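## Task

Six parcels, each labelled on top with a mail stop code, sit stacked on the upper shelf of the cart. Move the one coded P26 into the letter tray on the desk so that no part of it sticks out past the tray's edge. All five other parcels must end up on the cart's upper shelf, within its rim. At the end the gripper must have released everything and the robot must have backed away. The robot must not fall or finish leaning. Anything that stays in place only because the robot is holding it does not count.

## Robot and tools

ROBOT. A single-arm Hello Robot Stretch 4, about 1.6 m tall. It has an omni-wheel base (its outer edge lies no more than 0.23 m from the base origin), a lift that rides up a mast, an arm that telescopes straight forward, a three-joint wrist and a two-finger gripper. It carries four cameras: head_camera, head_left_camera, head_right_camera and wrist_camera. Loose objects may occasionally be nudged by some outside disturbance.

FRAMES. Base frame: origin on the floor below the base centre, x ahead, y to the left, z up. hand_pose is expressed in this frame and marks the point halfway between the fingers, 0.015 m back from their tips. When all wrist joints read 0, the hand axes line up with the base axes. The printed hand position may be somewhat off. The odometry frame is the base frame as it stood when the scene began.

execute_actions. Argument actions is a list holding zero or one action. With an empty list, the call only reports state and images. cameras picks which images come back: a list of names, or null/omitted/["all"] for every camera, or [] for none. An invalid camera name rejects the call. An action may hold base, joints, or both, plus optional pace and contact_limits. Alternatively it holds end_of_arm by itself. Every motion in the action begins at once but may finish at different moments, and no single action runs longer than 15 s.
- base: a single relative command, measured from the base position in the most recent state report. It is never an absolute pose. Use one of: translate_m, a straight drive in metres, forward positive, from -2 to 2; strafe_m, a sideways move in metres, left positive, from -2 to 2; or rotate_rad, a turn in place in radians, counter-clockwise seen from above positive, from -3.2 to 3.2.
- joints: an object keyed by joint name. Each value is an absolute target, not an offset. lift_m is 0 to 1.2 m (tolerance 0.004). arm_m is the extension, 0 to 0.55 m (0.004). wrist_yaw_rad is -1.134 to 4.276 (0.02): 0 points ahead, positive turns left, 3.14 is stowed backward, and above 3.4 the arm may obstruct it. wrist_pitch_rad is -1.117 to 4.259 (0.05): 0 is level and 1.57 points down. wrist_roll_rad is -1.117 to 4.259 (0.02): at 0 the two fingers are level, and positive turns clockwise as seen from behind the gripper. gripper_m is the finger gap, 0 to 0.08 m (0.002). A joint target outside its range gets clamped, executed and flagged. Any other invalid value or unknown key rejects the whole call and nothing moves. Joints or a base left out of an action may keep pushing toward earlier targets without showing it in the status lines.
- pace: "slow", "default", "fast" or "max". Base linear speed is 0.1/0.3/0.4/0.6 m/s and turn rate is 1/2/3/4 rad/s, respectively. When the lift is above 0.2 m at the start of a base move, these speeds are reduced further, down to 0.3 m/s and 1 rad/s at 1.2 m.
- contact_limits: only arm_m, from 0 (gentlest) to 0.75 (firmest), with 0.5 as the default. It sets how much push the arm motion tolerates before it halts.
- end_of_arm: "enable_torque" turns wrist or gripper motors back on after they have shut down, and they then hold their current position.
To unfold the wrist at the start, a single action with lift_m 0.4 and wrist_yaw_rad 0 works.

wait: seconds from 0 to 10. It sends no new command and returns the same report as an empty action.
zoom_image: camera (one that returned a full image in the most recent result) and region [x0, y0, x1, y1] in pixels, with the origin at top-left and the region no bigger than 504 by 504. It returns a more detailed crop.
finished_scene: scene, an integer of 1 or 2. It closes that scene once the robot has held its last command, says whether the task succeeded and gives the next task. It cannot be reversed. A reply that contains no tool call ends every remaining scene. The world keeps running while a reply is composed, with the robot holding its last command. When a call reports a stop, the later execute_actions, wait and finished_scene calls in the same reply are skipped.

RESULT LINES. joint_positions are the measured joints. base_status and joint_status describe how each commanded motion finished. done means the target was reached; for the base it only means the wheels turned the commanded amount, slip included. off_target means the part came to rest short of its target and may still be pushing. contact_stop_at_<key> means it struck something and that part (lift, arm or wheels) went slack. A slack lift can sink under load, and a slack base can roll. limit_stop_at_<name> means a built-in limit stopped it. limit_stop_at_tilt means a lean beyond 6 degrees has left the lift, arm and wheels slack and unresponsive until the lean decreases. limit_stop_at_own_body is a self-collision block; it is likely with the gripper pitched up (below -0.2) and rolled below -0.4 or above 4, and you can still move that joint away from the body. time_out and torque_fault also cancel the old target. Sending a new command to a slack part makes it hold again. on_its_own lists whatever happened without being commanded; its "held at" value is a target, not a position. lidar_m gives 12 distances in metres from the base origin, one per 30-degree sector: the 1st straight ahead, then counter-clockwise (4th left, 7th behind, 10th right). "-" means nothing detected or something closer than 0.25 m. The lidar covers roughly 0.15 m up to robot height and can miss glass, thin legs and much of what is behind. wrist_depth_mm is a 7x7 grid of median depths, 100 to 2000 mm, starting top-left; it omits clear objects and includes the robot's own body. base_odometry comes from wheel turns alone; heading is left-positive, from -3.142 to 3.142. When turned_by_wheels and turned_by_imu differ by more than about 0.1 rad, suspect a collision or slip, and take that difference as the heading error. base_tilt is in degrees, with forward and right positive, and each carries a fixed bias of up to about 1.5. motor_effort is in percent of maximum, positive toward higher joint values, with the peak in brackets; it is noisy and has fixed biases. For wheel_0..2, positive means turning right. A load in a level gripper pushes the wrist_pitch_rad effort further from 0.

GRIPPING. To grip, command a gap smaller than the object. Once the fingers make contact they aim only slightly past it. While squeezing, the reading sits above the commanded value and the gripper effort moves away from 0. off_target after closing indicates something is held; done usually means empty, though thin or light grips can still read done. Effort that stays more than about 50 from 0 causes a torque_fault, and the fingers go limp and may drop the load. The wrist faults the same way if it is pressed hard or loaded with more than about 2.7 kg while level. Recover with enable_torque.

AVOID. Turning or driving with more than 1 kg held and arm_m above 0.2, especially at fast or max, since the robot can tip. Sustained high pushes or pulls, worse with the gripper raised. Dropping or slamming parcels, knocking them off the cart, and hard impacts. A tilt reading that differs from the one at scene start may mean a wheel is riding on something.

Each tool is called after "Emit:" as a command line: name --argument value for each argument, lists and objects as JSON in quotes; but a table of rows of numbers goes row by row, as --pt "numbers of a row", without its own name.

## Session

Emit:
execute_actions --actions '[]'

Scene clock: 0.00 s.
base_odometry: x=+0.000 y=+0.000 heading=+0.000 (m, m, rad; odometry frame)
turned_by_wheels: +0.000 (rad since the last result)
turned_by_imu: +0.000 (rad since the last result)
base_tilt: forward=+1.0 right=+0.0 (deg)
lidar_m: 1.59 1.54 1.30 1.75 1.75 1.91 2.13 1.81 2.04 1.55 1.53 1.92
base_status: not commanded
joint_positions: lift_m=+0.248 arm_m=+0.000 wrist_yaw_rad=+3.086 wrist_pitch_rad=-0.013 wrist_roll_rad=-0.001 gripper_m=+0.040
joint_status: not commanded
motor_effort: lift_m=+20 arm_m=-1 wrist_yaw_rad=-2 wrist_pitch_rad=-8 wrist_roll_rad=-2 gripper_m=-1 wheel_0=+0 wheel_1=+0 wheel_2=+1 (%)
hand_pose: x=-0.0365 y=+0.0992 z=+0.4286 quat_wxyz=(+0.028, +0.006, -0.001, +1.000) (m; base frame)
wrist_depth_mm: - 146 - - - - - / - 145 - - - - - / - 124 182 - - - 1661 / - 138 217 - - - 1661 / 142 1756 - - - - 1661 / 1618 1708 1863 1863 1756 1618 1537 / 1160 1281 113 1138 154 - -
pictures: head_camera, head_left_camera, head_right_camera, wrist_camera
Images, in order (width x height): head_camera 420x560, head_left_camera 420x672, head_right_camera 420x672, wrist_camera 616x392.

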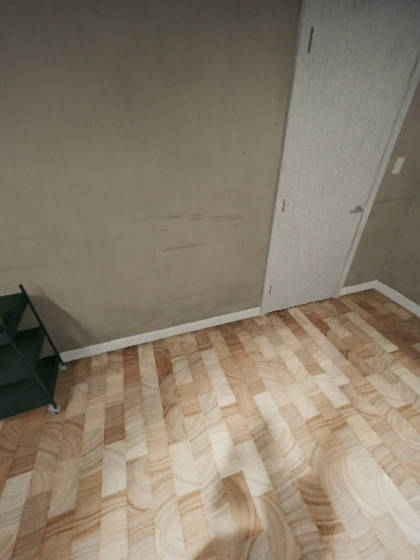

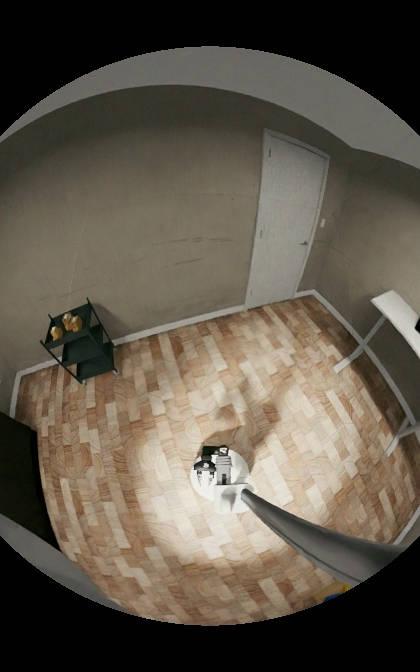

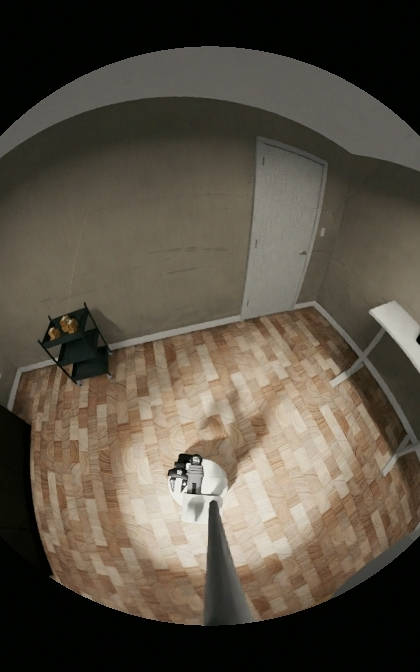

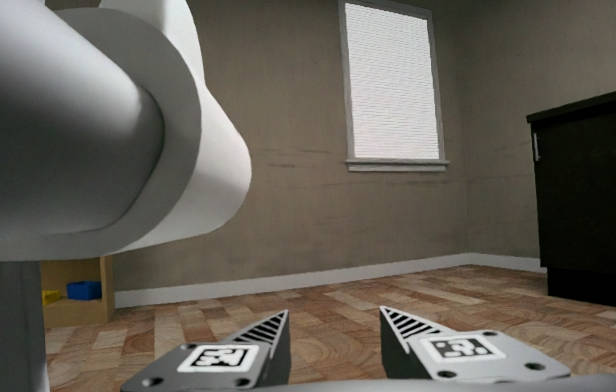

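Emit:
execute_actions --actions '[{"base":{"rotate_rad":0.95},"joints":{"lift_m":0.9,"wrist_yaw_rad":0,"gripper_m":0.08},"pace":"fast"}]'

Emit:
execute_actions --actions '[{"base":{"translate_m":0.6},"joints":{"lift_m":1.05,"wrist_pitch_rad":1.2},"pace":"fast"}]'

Scene clock: 8.07 s.
base_odometry: x=+0.000 y=+0.000 heading=+0.950 (m, m, rad; odometry frame)
turned_by_wheels: +0.950 (rad since the last result)
turned_by_imu: +0.939 (rad since the last result)
base_tilt: forward=+1.0 right=+0.0 (deg)
lidar_m: 1.30 1.79 1.72 1.83 2.19 1.84 1.93 1.58 1.53 2.12 1.64 1.58
base_status: done
joint_positions: lift_m=+0.900 arm_m=+0.000 wrist_yaw_rad=+0.000 wrist_pitch_rad=-0.013 wrist_roll_rad=-0.001 gripper_m=+0.080
joint_status: all done
motor_effort: lift_m=+24(17) arm_m=+0(0) wrist_yaw_rad=-2(9) wrist_pitch_rad=-8(9) wrist_roll_rad=-3(2) gripper_m=+0(2) wheel_0=+0(7) wheel_1=+2(8) wheel_2=+1(10) (%)
hand_pose: x=+0.3837 y=-0.0873 z=+1.0806 quat_wxyz=(+1.000, +0.000, -0.006, +0.000) (m; base frame)
wrist_depth_mm: - - - 1618 1430 1205 1098 / - - - 1661 1397 1229 1098 / - - - 1618 1397 1229 1098 / - - - 1708 1397 1205 1078 / - - - 1618 1430 1255 1098 / 1983 - 1921 1537 1366 1182 1098 / 1921 - 134 1160 1336 119 -
pictures: head_camera, head_left_camera, head_right_camera, wrist_camera
Images, in order (width x height): head_camera 420x560, head_left_camera 420x672, head_right_camera 420x672, wrist_camera 616x392.

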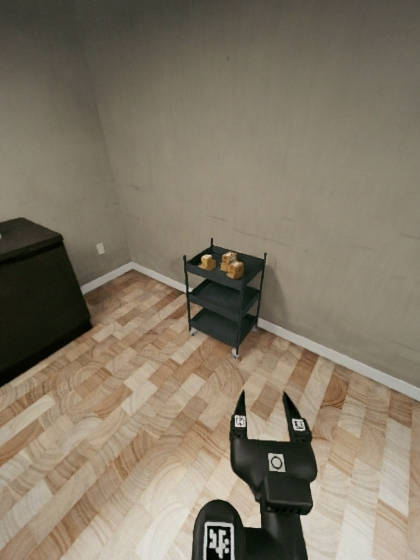

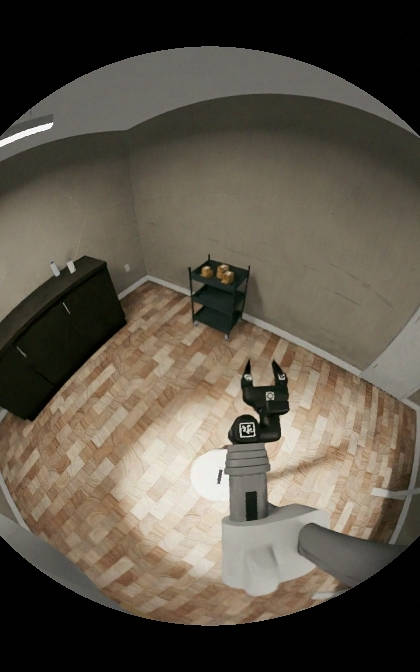

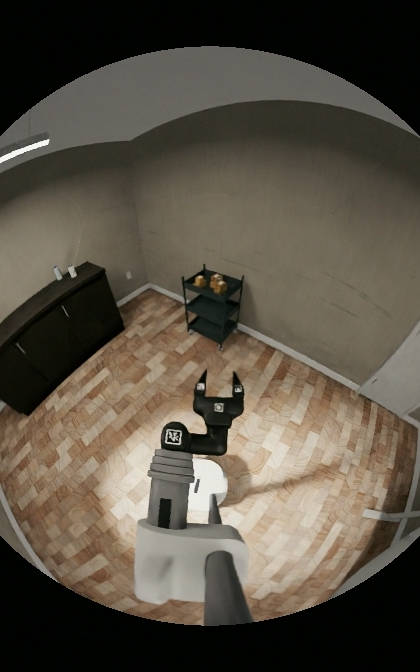

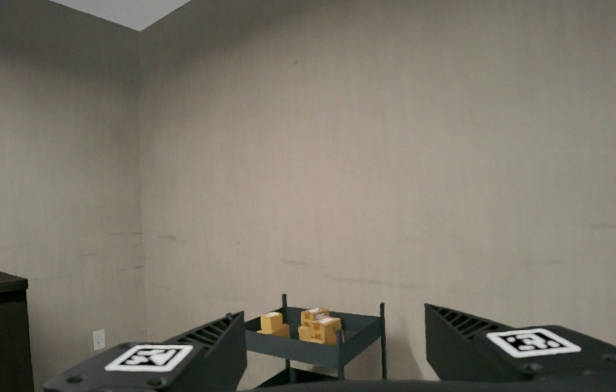

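Scene clock: 11.10 s.
base_odometry: x=+0.349 y=+0.488 heading=+0.951 (m, m, rad; odometry frame)
turned_by_wheels: +0.000 (rad since the last result)
turned_by_imu: -0.001 (rad since the last result)
base_tilt: forward=+1.0 right=+0.0 (deg)
lidar_m: 0.72 0.98 1.40 1.49 2.71 2.41 2.48 1.94 1.87 1.46 1.13 0.96
base_status: done
joint_positions: lift_m=+1.050 arm_m=+0.000 wrist_yaw_rad=+0.000 wrist_pitch_rad=+1.201 wrist_roll_rad=-0.001 gripper_m=+0.080
joint_status: all done
motor_effort: lift_m=+24(28) arm_m=-1(0) wrist_yaw_rad=-2(3) wrist_pitch_rad=-4(9) wrist_roll_rad=-1(1) gripper_m=+0(0) wheel_0=+2(8) wheel_1=+2(4) wheel_2=+2(13) (%)
hand_pose: x=+0.2479 y=-0.0874 z=+1.0296 quat_wxyz=(+0.825, +0.000, +0.565, +0.000) (m; base frame)
wrist_depth_mm: 1661 1576 1042 654 1025 917 820 / 1499 1499 1025 960 1229 1078 931 / 1397 1366 1336 1182 1308 1229 1098 / 1308 1308 1281 1255 1229 1205 1229 / 1255 1229 1205 1182 1160 1160 1160 / 1182 1160 1138 1160 1118 1098 1098 / 1098 621 134 1078 1042 119 -
pictures: head_camera, head_left_camera, head_right_camera, wrist_camera
Images, in order (width x height): head_camera 420x560, head_left_camera 420x672, head_right_camera 420x672, wrist_camera 616x392.

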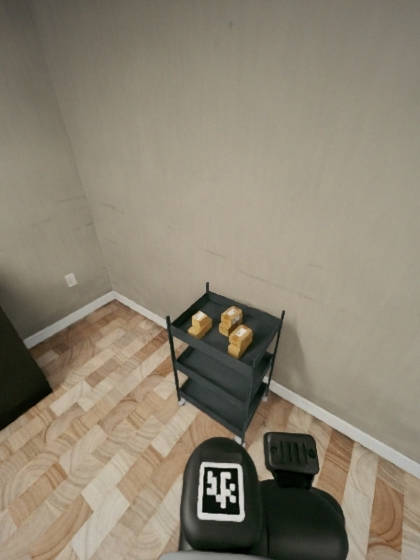

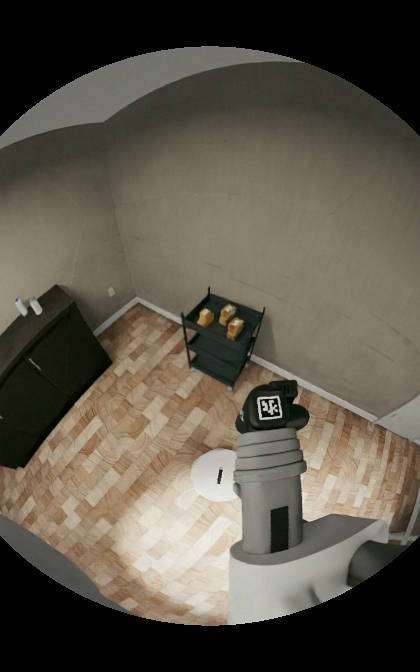

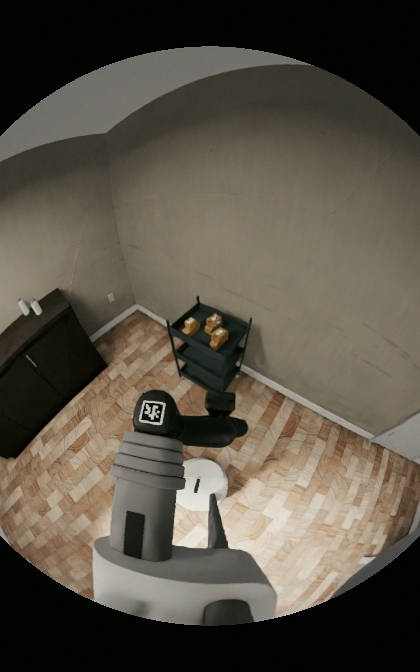

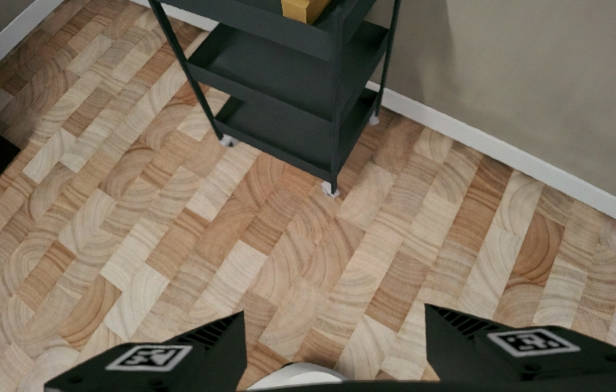

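Emit:
execute_actions --actions '[{"base":{"rotate_rad":-0.63},"pace":"fast"}]' --cameras '[]'

Emit:
execute_actions --actions '[{"base":{"strafe_m":0.65},"joints":{"wrist_pitch_rad":1.57,"arm_m":0.2},"pace":"fast"}]' --cameras '[]'

Emit:
execute_actions --actions '[{"base":{"translate_m":0.27},"pace":"fast"}]'

Scene clock: 21.00 s.
base_odometry: x=+0.349 y=+0.488 heading=+0.321 (m, m, rad; odometry frame)
turned_by_wheels: -0.630 (rad since the last result)
turned_by_imu: -0.623 (rad since the last result)
base_tilt: forward=+1.1 right=+0.0 (deg)
lidar_m: 1.07 0.72 0.88 1.40 1.44 1.93 2.47 2.39 1.99 1.86 1.63 1.14
base_status: done
joint_positions: lift_m=+1.050 arm_m=+0.000 wrist_yaw_rad=+0.000 wrist_pitch_rad=+1.201 wrist_roll_rad=-0.001 gripper_m=+0.080
joint_status: not commanded
motor_effort: lift_m=+23(24) arm_m=-1(0) wrist_yaw_rad=-1(1) wrist_pitch_rad=-4(4) wrist_roll_rad=-3(0) gripper_m=+0(0) wheel_0=+3(5) wheel_1=+0(8) wheel_2=+2(8) (%)
hand_pose: x=+0.2479 y=-0.0874 z=+1.0296 quat_wxyz=(+0.825, +0.000, +0.565, +0.000) (m; base frame)
wrist_depth_mm: 683 991 1060 1078 1118 1138 1138 / 621 991 1255 1308 1281 1336 1336 / 946 931 1336 1308 1336 1308 1281 / 1078 1160 1281 1281 1255 1229 1205 / 1205 1229 1182 1182 1182 1160 1138 / 1160 1138 1138 1118 1118 1078 1098 / 1098 621 134 1078 1060 119 -
pictures: none
No camera images: the call's "cameras" was empty. Leave "cameras" out to get every camera's image.

Scene clock: 24.20 s.
base_odometry: x=+0.144 y=+1.105 heading=+0.321 (m, m, rad; odometry frame)
turned_by_wheels: +0.000 (rad since the last result)
turned_by_imu: -0.001 (rad since the last result)
base_tilt: forward=+1.0 right=+0.1 (deg)
lidar_m: 0.59 1.11 1.47 0.74 0.80 1.04 2.66 2.62 2.70 2.51 1.60 0.66
base_status: done
joint_positions: lift_m=+1.050 arm_m=+0.199 wrist_yaw_rad=+0.000 wrist_pitch_rad=+1.570 wrist_roll_rad=-0.001 gripper_m=+0.080
joint_status: all done
motor_effort: lift_m=+23(23) arm_m=+7(4) wrist_yaw_rad=-2(3) wrist_pitch_rad=-1(0) wrist_roll_rad=-1(1) gripper_m=+0(0) wheel_0=+0(11) wheel_1=-1(10) wheel_2=+0(0) (%)
hand_pose: x=+0.3698 y=-0.0874 z=+1.0153 quat_wxyz=(+0.707, +0.000, +0.707, +0.000) (m; base frame)
wrist_depth_mm: 1160 1138 469 484 492 842 1118 / 1182 1182 732 768 750 1138 1138 / 1182 1182 1138 1138 1160 1138 1118 / 1182 1182 1182 1138 1160 1118 1118 / 1160 1182 1138 1138 1118 1098 1098 / 1182 1160 1138 946 1118 1118 1098 / 1160 647 134 931 1118 119 -
pictures: none
No camera images: the call's "cameras" was empty. Leave "cameras" out to get every camera's image.

Scene clock: 26.43 s.
base_odometry: x=+0.400 y=+1.190 heading=+0.321 (m, m, rad; odometry frame)
turned_by_wheels: +0.000 (rad since the last result)
turned_by_imu: -0.001 (rad since the last result)
base_tilt: forward=+1.0 right=+0.0 (deg)
lidar_m: 0.33 0.34 1.10 0.77 0.80 1.09 2.94 2.88 2.66 2.52 1.18 0.35
base_status: done
joint_positions: lift_m=+1.050 arm_m=+0.199 wrist_yaw_rad=+0.000 wrist_pitch_rad=+1.570 wrist_roll_rad=-0.001 gripper_m=+0.080
joint_status: not commanded
motor_effort: lift_m=+23(23) arm_m=+7(7) wrist_yaw_rad=-5(4) wrist_pitch_rad=+0(1) wrist_roll_rad=-2(1) gripper_m=+0(1) wheel_0=+2(5) wheel_1=+3(9) wheel_2=-1(13) (%)
hand_pose: x=+0.3699 y=-0.0874 z=+1.0153 quat_wxyz=(+0.707, +0.000, +0.707, +0.000) (m; base frame)
wrist_depth_mm: 699 654 504 500 496 492 960 / 931 917 508 404 496 496 1118 / 1182 1182 504 496 488 469 1118 / 1182 1182 504 496 492 488 1118 / 1182 1138 500 496 1118 1118 1118 / 1182 1160 1138 931 1138 1118 1118 / 1160 647 134 931 1118 119 -
pictures: head_camera, head_left_camera, head_right_camera, wrist_camera
Images, in order (width x height): head_camera 420x560, head_left_camera 420x672, head_right_camera 420x672, wrist_camera 616x392.

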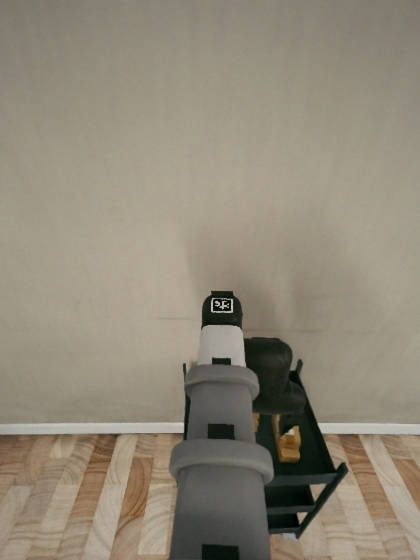

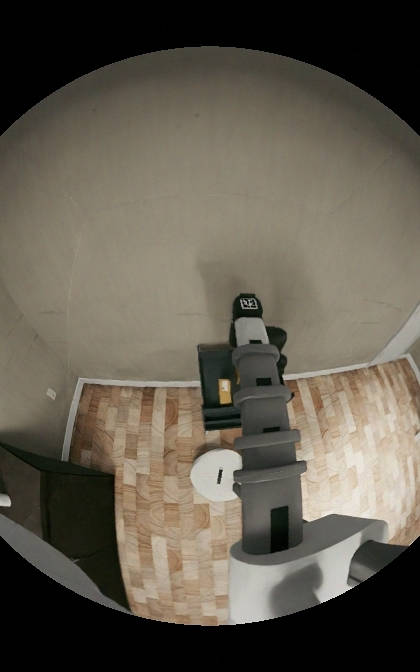

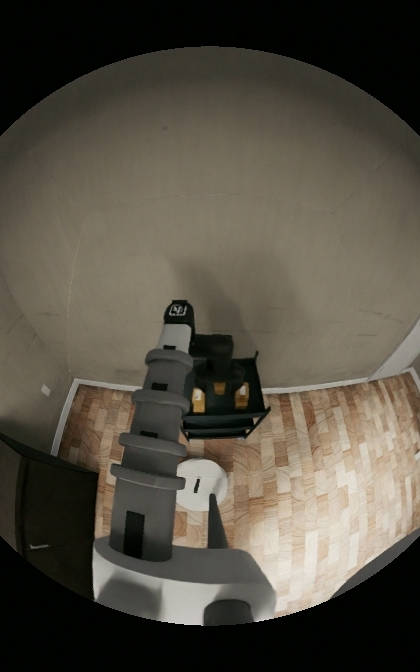

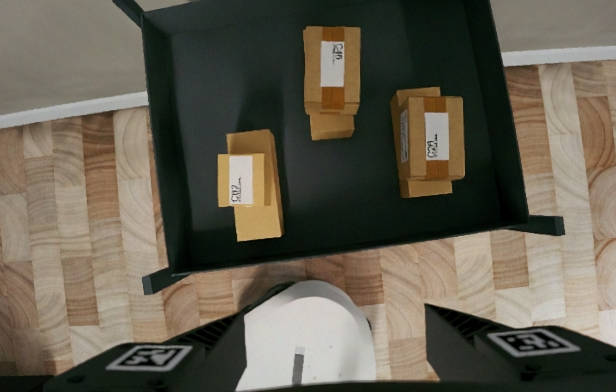

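Emit:
zoom_image --camera "wrist_camera" --region '[190, 10, 490, 250]'

Region (190, 10, 490, 250) of wrist_camera's 616x392 image, scaled by 1.680; it fills the top 403 rows of this view, and the rest is white.

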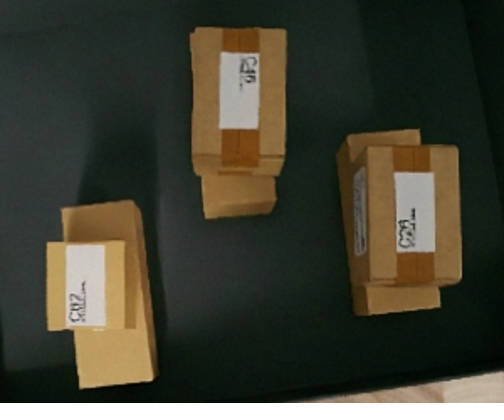

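Emit:
execute_actions --actions '[{"base":{"strafe_m":-0.04},"joints":{"lift_m":0.87,"arm_m":0.39},"pace":"fast"}]' --cameras '["wrist_camera","head_right_camera"]'

Scene clock: 50.63 s.
base_odometry: x=+0.413 y=+1.152 heading=+0.321 (m, m, rad; odometry frame)
turned_by_wheels: +0.000 (rad since the last result)
turned_by_imu: -0.001 (rad since the last result)
base_tilt: forward=+1.0 right=+0.0 (deg)
lidar_m: 0.33 0.35 1.09 0.82 0.82 1.13 2.92 2.83 2.60 2.51 1.20 0.38
base_status: done
joint_positions: lift_m=+0.870 arm_m=+0.389 wrist_yaw_rad=+0.000 wrist_pitch_rad=+1.570 wrist_roll_rad=-0.001 gripper_m=+0.080
joint_status: all done
motor_effort: lift_m=+16(21) arm_m=+7(7) wrist_yaw_rad=-3(4) wrist_pitch_rad=+0(2) wrist_roll_rad=-1(3) gripper_m=+1(0) wheel_0=-1(5) wheel_1=+0(5) wheel_2=+0(0) (%)
hand_pose: x=+0.5599 y=-0.0874 z=+0.8359 quat_wxyz=(+0.707, +0.000, +0.707, +0.000) (m; base frame)
wrist_depth_mm: 370 387 418 442 466 484 469 / 496 521 512 320 319 303 266 / 320 324 324 322 319 314 289 / 325 327 324 266 317 314 289 / 320 324 320 217 317 312 298 / 307 324 320 216 314 260 306 / 297 200 134 315 312 119 -
pictures: head_right_camera, wrist_camera
Images, in order (width x height): head_right_camera 420x672, wrist_camera 616x392.

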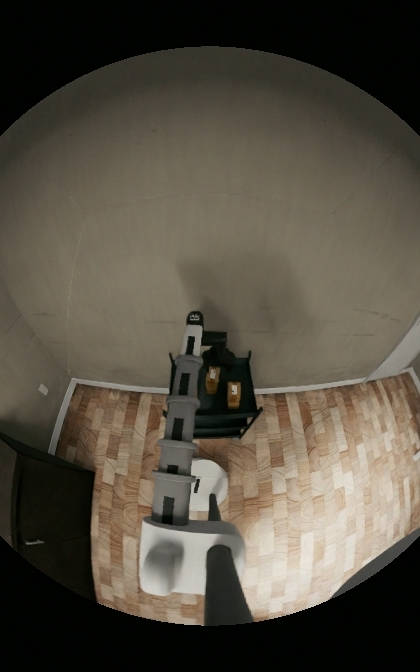

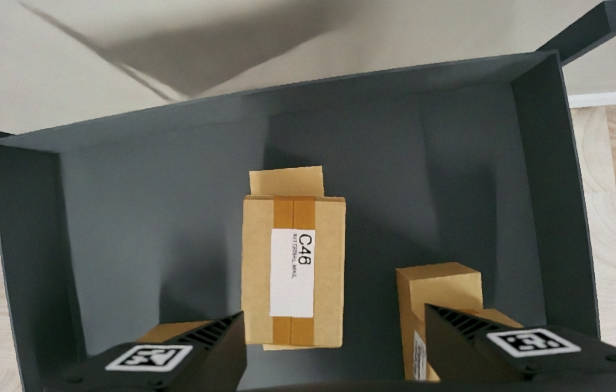

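Emit:
execute_actions --actions '[{"base":{"strafe_m":0.022},"joints":{"lift_m":0.82,"arm_m":0.397},"pace":"fast"}]' --cameras '["wrist_camera"]'

Scene clock: 56.90 s.
base_odometry: x=+0.406 y=+1.173 heading=+0.321 (m, m, rad; odometry frame)
turned_by_wheels: +0.000 (rad since the last result)
turned_by_imu: -0.001 (rad since the last result)
base_tilt: forward=+1.0 right=+0.0 (deg)
lidar_m: 0.34 0.34 1.10 0.79 0.82 1.10 2.93 2.86 2.64 2.52 1.20 0.36
base_status: done
joint_positions: lift_m=+0.820 arm_m=+0.396 wrist_yaw_rad=+0.000 wrist_pitch_rad=+1.570 wrist_roll_rad=-0.001 gripper_m=+0.080
joint_status: all done
motor_effort: lift_m=+16(19) arm_m=+8(9) wrist_yaw_rad=-1(2) wrist_pitch_rad=-1(2) wrist_roll_rad=+0(1) gripper_m=+0(0) wheel_0=-1(13) wheel_1=+1(5) wheel_2=+0(2) (%)
hand_pose: x=+0.5668 y=-0.0874 z=+0.7858 quat_wxyz=(+0.707, +0.000, +0.707, +0.000) (m; base frame)
wrist_depth_mm: 355 375 399 424 436 418 418 / 473 459 255 246 252 265 263 / 263 276 273 271 267 265 263 / 276 274 271 218 267 264 262 / 276 274 271 167 167 263 262 / 273 273 271 166 166 211 236 / 271 200 134 166 165 119 -
pictures: wrist_camera
Images, in order (width x height): wrist_camera 616x392.

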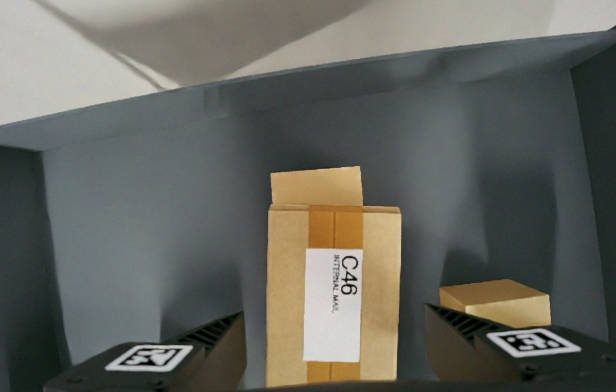

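Emit:
execute_actions --actions '[{"joints":{"lift_m":0.775}}]' --cameras '["wrist_camera"]'

Emit:
execute_actions --actions '[{"joints":{"gripper_m":0.03}}]' --cameras '["wrist_camera","head_right_camera"]'

Scene clock: 63.00 s.
base_odometry: x=+0.406 y=+1.173 heading=+0.321 (m, m, rad; odometry frame)
turned_by_wheels: +0.000 (rad since the last result)
turned_by_imu: -0.001 (rad since the last result)
base_tilt: forward=+1.0 right=+0.0 (deg)
lidar_m: 0.32 0.35 1.10 0.79 0.82 1.08 2.95 2.86 2.66 2.51 1.18 0.36
base_status: not commanded
joint_positions: lift_m=+0.775 arm_m=+0.396 wrist_yaw_rad=+0.000 wrist_pitch_rad=+1.570 wrist_roll_rad=-0.001 gripper_m=+0.080
joint_status: all done
motor_effort: lift_m=+16(13) arm_m=+7(7) wrist_yaw_rad=-2(2) wrist_pitch_rad=-1(1) wrist_roll_rad=-4(2) gripper_m=+0(0) wheel_0=-1(1) wheel_1=+1(1) wheel_2=+0(0) (%)
hand_pose: x=+0.5668 y=-0.0874 z=+0.7409 quat_wxyz=(+0.707, +0.000, +0.707, +0.000) (m; base frame)
wrist_depth_mm: 355 375 370 178 176 181 196 / 189 189 205 225 224 222 220 / 231 229 228 225 224 221 220 / 232 229 227 173 221 220 219 / 230 229 226 122 122 220 219 / 229 228 225 122 121 202 211 / 229 176 125 121 121 119 -
pictures: wrist_camera
Images, in order (width x height): wrist_camera 616x392.

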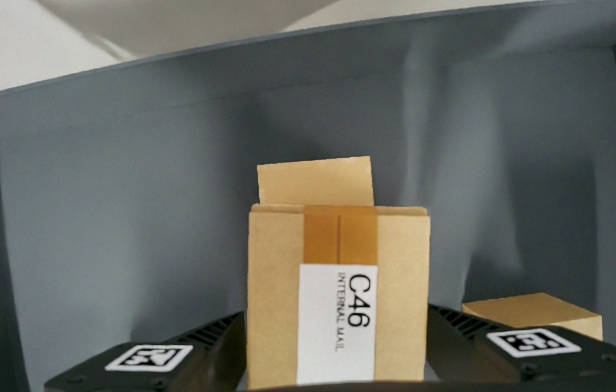

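Scene clock: 64.00 s.
base_odometry: x=+0.406 y=+1.173 heading=+0.321 (m, m, rad; odometry frame)
turned_by_wheels: +0.000 (rad since the last result)
turned_by_imu: +0.000 (rad since the last result)
base_tilt: forward=+1.1 right=+0.0 (deg)
lidar_m: 0.34 0.33 1.09 0.80 0.81 1.08 2.94 2.86 2.59 2.52 1.19 0.37
base_status: not commanded
joint_positions: lift_m=+0.775 arm_m=+0.396 wrist_yaw_rad=+0.000 wrist_pitch_rad=+1.570 wrist_roll_rad=-0.001 gripper_m=+0.059
joint_status: gripper_m off_target (ended at +0.059, target +0.030)
on_its_own: gripper_m is held at +0.054, not at your +0.030, by its contact guard: the fingers met something
motor_effort: lift_m=+15(15) arm_m=+7(7) wrist_yaw_rad=-4(1) wrist_pitch_rad=-2(1) wrist_roll_rad=+0(1) gripper_m=-42(52) wheel_0=-1(1) wheel_1=+0(0) wheel_2=+0(0) (%)
hand_pose: x=+0.5668 y=-0.0874 z=+0.7409 quat_wxyz=(+0.707, +0.000, +0.707, +0.000) (m; base frame)
wrist_depth_mm: 355 373 368 178 176 181 195 / 190 189 204 225 224 222 221 / 232 229 229 224 224 221 220 / 231 229 227 172 172 220 220 / 230 229 226 122 121 220 218 / 229 228 225 122 121 208 208 / 229 227 121 121 121 - -
pictures: head_right_camera, wrist_camera
Images, in order (width x height): head_right_camera 420x672, wrist_camera 616x392.

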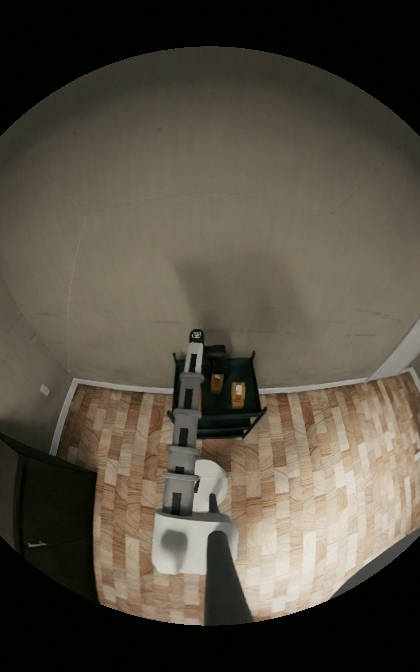

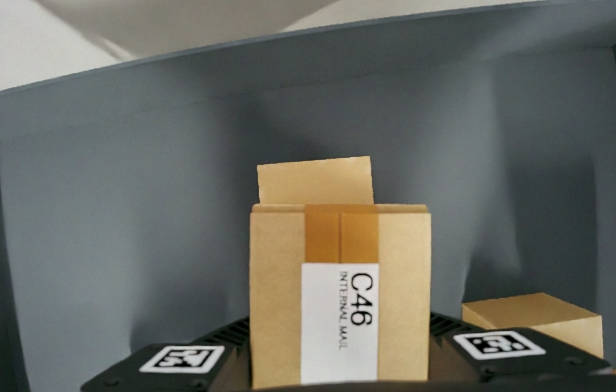

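Emit:
execute_actions --actions '[{"joints":{"lift_m":0.835},"pace":"fast"}]' --cameras '[]'

Emit:
execute_actions --actions '[{"joints":{"arm_m":0.3},"pace":"fast"}]' --cameras '["wrist_camera"]'

Scene clock: 75.63 s.
base_odometry: x=+0.406 y=+1.173 heading=+0.321 (m, m, rad; odometry frame)
turned_by_wheels: +0.000 (rad since the last result)
turned_by_imu: -0.001 (rad since the last result)
base_tilt: forward=+0.9 right=+0.0 (deg)
lidar_m: 0.33 0.34 1.11 0.80 0.80 1.08 2.95 2.85 2.62 2.54 1.18 0.37
base_status: not commanded
joint_positions: lift_m=+0.835 arm_m=+0.396 wrist_yaw_rad=+0.000 wrist_pitch_rad=+1.570 wrist_roll_rad=-0.001 gripper_m=+0.059
joint_status: all done
on_its_own: gripper_m is held at +0.054, not at your +0.030, by its contact guard: the fingers met something
motor_effort: lift_m=+24(23) arm_m=+7(7) wrist_yaw_rad=-3(0) wrist_pitch_rad=-1(1) wrist_roll_rad=+1(2) gripper_m=-41(42) wheel_0=-1(1) wheel_1=+1(0) wheel_2=+0(0) (%)
hand_pose: x=+0.5668 y=-0.0874 z=+0.8002 quat_wxyz=(+0.707, +0.000, +0.707, +0.000) (m; base frame)
wrist_depth_mm: 357 375 402 424 449 449 452 / 473 492 473 264 267 278 278 / 277 287 287 285 282 281 278 / 291 289 286 232 279 278 277 / 289 289 285 122 122 277 277 / 282 287 283 122 121 226 273 / 274 287 121 121 121 - -
pictures: none
No camera images: the call's "cameras" was empty. Leave "cameras" out to get every camera's image.

Scene clock: 76.73 s.
base_odometry: x=+0.406 y=+1.173 heading=+0.321 (m, m, rad; odometry frame)
turned_by_wheels: +0.000 (rad since the last result)
turned_by_imu: +0.000 (rad since the last result)
base_tilt: forward=+0.9 right=+0.0 (deg)
lidar_m: 0.34 0.34 1.10 0.80 0.82 1.10 2.93 2.88 2.66 2.52 1.18 0.37
base_status: not commanded
joint_positions: lift_m=+0.835 arm_m=+0.301 wrist_yaw_rad=+0.000 wrist_pitch_rad=+1.570 wrist_roll_rad=-0.001 gripper_m=+0.059
joint_status: all done
on_its_own: gripper_m is held at +0.054, not at your +0.030, by its contact guard: the fingers met something
motor_effort: lift_m=+24(24) arm_m=-7(8) wrist_yaw_rad=+0(2) wrist_pitch_rad=-2(2) wrist_roll_rad=+0(2) gripper_m=-41(41) wheel_0=-1(1) wheel_1=+1(1) wheel_2=+0(0) (%)
hand_pose: x=+0.4723 y=-0.0874 z=+0.8002 quat_wxyz=(+0.707, +0.000, +0.707, +0.000) (m; base frame)
wrist_depth_mm: 281 293 290 234 283 282 279 / 293 291 287 234 283 281 278 / 291 290 289 233 281 279 277 / 291 289 287 232 271 197 178 / 281 236 242 123 122 181 177 / 272 185 219 122 121 178 176 / 264 184 121 121 121 - -
pictures: wrist_camera
Images, in order (width x height): wrist_camera 616x392.

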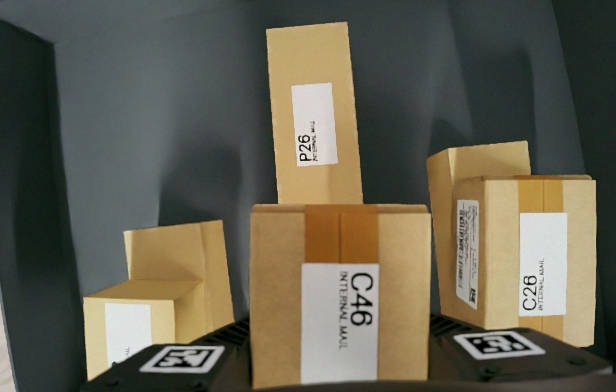

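Emit:
execute_actions --actions '[{"base":{"strafe_m":0.124},"joints":{"arm_m":0.422},"pace":"fast"}]' --cameras '["wrist_camera"]'

Emit:
execute_actions --actions '[{"joints":{"lift_m":0.726}}]' --cameras '["wrist_camera","head_right_camera"]'

Scene clock: 88.53 s.
base_odometry: x=+0.366 y=+1.291 heading=+0.321 (m, m, rad; odometry frame)
turned_by_wheels: +0.000 (rad since the last result)
turned_by_imu: -0.001 (rad since the last result)
base_tilt: forward=+1.0 right=+0.0 (deg)
lidar_m: 0.33 0.81 1.08 0.67 0.69 0.90 2.93 2.93 2.80 2.63 0.54 0.35
base_status: done
joint_positions: lift_m=+0.835 arm_m=+0.421 wrist_yaw_rad=+0.000 wrist_pitch_rad=+1.570 wrist_roll_rad=-0.001 gripper_m=+0.059
joint_status: all done
on_its_own: gripper_m is held at +0.054, not at your +0.030, by its contact guard: the fingers met something
motor_effort: lift_m=+24(24) arm_m=+7(5) wrist_yaw_rad=-2(1) wrist_pitch_rad=-1(3) wrist_roll_rad=-2(2) gripper_m=-42(42) wheel_0=-2(7) wheel_1=+0(11) wheel_2=+0(0) (%)
hand_pose: x=+0.5918 y=-0.0874 z=+0.8002 quat_wxyz=(+0.707, +0.000, +0.707, +0.000) (m; base frame)
wrist_depth_mm: 301 317 340 362 377 392 418 / 404 439 477 517 554 585 549 / 603 569 661 285 281 278 277 / 946 976 286 283 281 277 276 / 960 960 285 123 121 226 224 / 960 946 270 122 121 225 224 / 946 946 121 121 121 - -
pictures: wrist_camera
Images, in order (width x height): wrist_camera 616x392.

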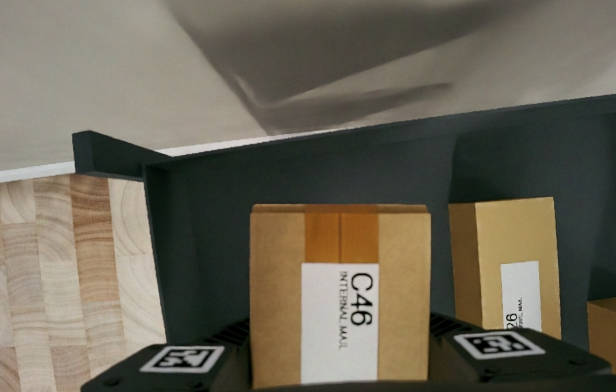

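Scene clock: 90.03 s.
base_odometry: x=+0.366 y=+1.291 heading=+0.321 (m, m, rad; odometry frame)
turned_by_wheels: +0.000 (rad since the last result)
turned_by_imu: +0.000 (rad since the last result)
base_tilt: forward=+1.0 right=+0.0 (deg)
lidar_m: 0.30 0.82 1.07 0.68 0.69 0.91 2.93 2.91 2.78 2.65 0.55 0.36
base_status: not commanded
joint_positions: lift_m=+0.726 arm_m=+0.421 wrist_yaw_rad=+0.000 wrist_pitch_rad=+1.570 wrist_roll_rad=-0.001 gripper_m=+0.059
joint_status: all done
on_its_own: gripper_m is held at +0.054, not at your +0.030, by its contact guard: the fingers met something
motor_effort: lift_m=+16(26) arm_m=+7(7) wrist_yaw_rad=-1(3) wrist_pitch_rad=-1(0) wrist_roll_rad=-1(1) gripper_m=-42(42) wheel_0=-1(1) wheel_1=+0(0) wheel_2=+0(0) (%)
hand_pose: x=+0.5918 y=-0.0874 z=+0.6919 quat_wxyz=(+0.707, +0.000, +0.707, +0.000) (m; base frame)
wrist_depth_mm: 303 319 340 359 366 353 - / 397 389 129 127 132 147 - / 129 155 176 176 174 172 172 / 139 179 177 175 173 172 171 / 134 178 177 123 122 171 158 / 129 178 176 122 121 170 154 / 126 154 121 122 121 - -
pictures: head_right_camera, wrist_camera
Images, in order (width x height): head_right_camera 420x672, wrist_camera 616x392.

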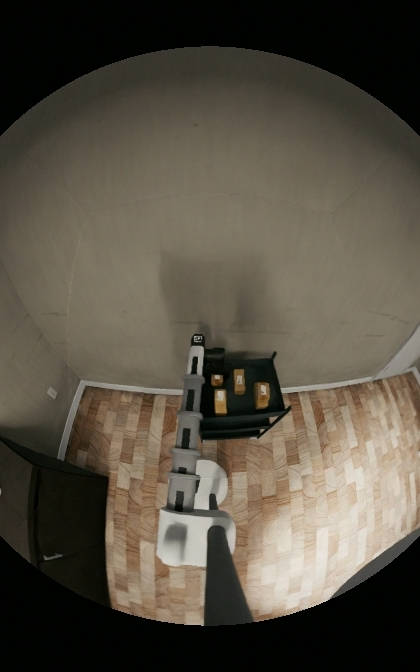

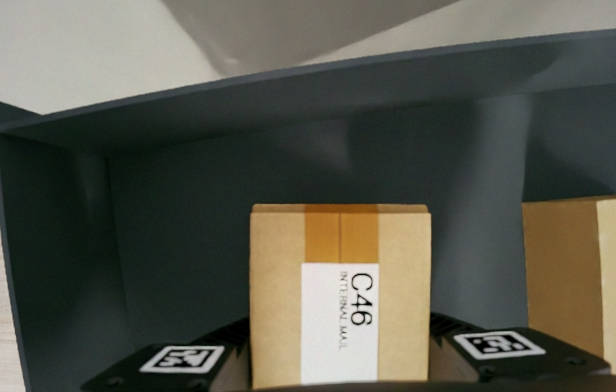

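Emit:
execute_actions --actions '[{"joints":{"gripper_m":0.075}}]' --cameras '[]'

Emit:
execute_actions --actions '[{"joints":{"lift_m":0.785},"pace":"fast"}]' --cameras '[]'

Emit:
execute_actions --actions '[{"base":{"strafe_m":-0.118},"joints":{"arm_m":0.41,"wrist_roll_rad":-0.09},"pace":"fast"}]' --cameras '["wrist_camera","head_right_camera"]'

Scene clock: 98.53 s.
base_odometry: x=+0.366 y=+1.291 heading=+0.321 (m, m, rad; odometry frame)
turned_by_wheels: +0.000 (rad since the last result)
turned_by_imu: -0.001 (rad since the last result)
base_tilt: forward=+1.0 right=+0.0 (deg)
lidar_m: 0.31 0.79 1.08 0.68 0.69 0.93 2.94 2.91 2.76 2.64 0.55 0.35
base_status: not commanded
joint_positions: lift_m=+0.726 arm_m=+0.421 wrist_yaw_rad=+0.000 wrist_pitch_rad=+1.570 wrist_roll_rad=-0.001 gripper_m=+0.075
joint_status: all done
motor_effort: lift_m=+16(16) arm_m=+7(7) wrist_yaw_rad=-1(3) wrist_pitch_rad=-2(0) wrist_roll_rad=-1(3) gripper_m=+1(40) wheel_0=-1(1) wheel_1=+0(0) wheel_2=+0(0) (%)
hand_pose: x=+0.5918 y=-0.0874 z=+0.6919 quat_wxyz=(+0.707, +0.000, +0.707, +0.000) (m; base frame)
wrist_depth_mm: 303 319 342 362 368 353 - / 404 389 133 127 132 146 - / 129 154 178 176 175 173 172 / 138 179 178 175 174 172 171 / 135 178 177 125 124 172 157 / 129 178 176 125 124 170 - / 125 151 125 124 123 112 -
pictures: none
No camera images: the call's "cameras" was empty. Leave "cameras" out to get every camera's image.

Scene clock: 99.50 s.
base_odometry: x=+0.366 y=+1.291 heading=+0.321 (m, m, rad; odometry frame)
turned_by_wheels: +0.000 (rad since the last result)
turned_by_imu: +0.000 (rad since the last result)
base_tilt: forward=+1.0 right=+0.0 (deg)
lidar_m: 0.32 0.79 1.09 0.68 0.68 0.91 2.95 2.92 2.79 2.65 0.52 0.36
base_status: not commanded
joint_positions: lift_m=+0.785 arm_m=+0.421 wrist_yaw_rad=+0.000 wrist_pitch_rad=+1.570 wrist_roll_rad=-0.001 gripper_m=+0.075
joint_status: all done
motor_effort: lift_m=+24(25) arm_m=+7(8) wrist_yaw_rad=-1(2) wrist_pitch_rad=+0(2) wrist_roll_rad=-1(4) gripper_m=+1(0) wheel_0=-1(1) wheel_1=+0(0) wheel_2=+0(0) (%)
hand_pose: x=+0.5918 y=-0.0874 z=+0.7502 quat_wxyz=(+0.707, +0.000, +0.707, +0.000) (m; base frame)
wrist_depth_mm: 301 317 340 362 377 389 415 / 402 439 477 512 504 480 492 / 146 217 232 225 232 229 229 / 917 213 236 234 231 230 229 / 904 207 236 183 229 219 177 / 917 208 235 183 182 190 - / 917 182 129 182 181 112 -
pictures: none
No camera images: the call's "cameras" was empty. Leave "cameras" out to get every camera's image.

Scene clock: 100.87 s.
base_odometry: x=+0.404 y=+1.179 heading=+0.321 (m, m, rad; odometry frame)
turned_by_wheels: +0.000 (rad since the last result)
turned_by_imu: +0.000 (rad since the last result)
base_tilt: forward=+1.0 right=+0.0 (deg)
lidar_m: 0.32 0.34 1.11 0.79 0.82 1.10 2.94 2.86 2.63 2.51 1.18 0.37
base_status: done
joint_positions: lift_m=+0.785 arm_m=+0.411 wrist_yaw_rad=+0.000 wrist_pitch_rad=+1.570 wrist_roll_rad=-0.090 gripper_m=+0.075
joint_status: all done
motor_effort: lift_m=+24(24) arm_m=-7(10) wrist_yaw_rad=-1(3) wrist_pitch_rad=-1(1) wrist_roll_rad=-5(2) gripper_m=+0(0) wheel_0=-2(13) wheel_1=+1(8) wheel_2=+0(0) (%)
hand_pose: x=+0.5823 y=-0.0874 z=+0.7502 quat_wxyz=(+0.707, -0.032, +0.706, +0.032) (m; base frame)
wrist_depth_mm: 373 377 387 394 394 389 394 / 466 449 208 199 204 211 212 / 242 238 236 235 233 230 229 / 241 189 236 234 231 229 229 / 239 187 234 182 229 228 227 / 238 187 234 180 180 227 226 / 239 186 129 180 179 112 -
pictures: head_right_camera, wrist_camera
Images, in order (width x height): head_right_camera 420x672, wrist_camera 616x392.

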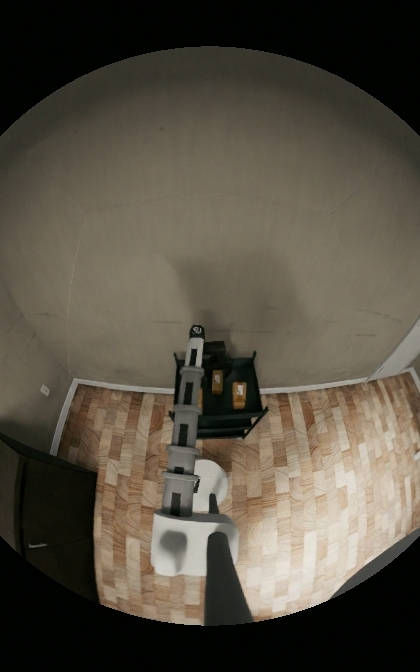

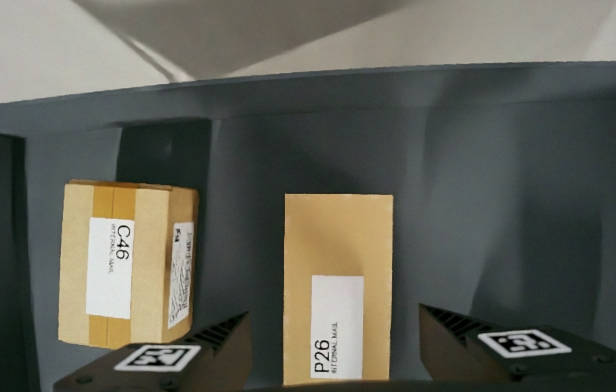

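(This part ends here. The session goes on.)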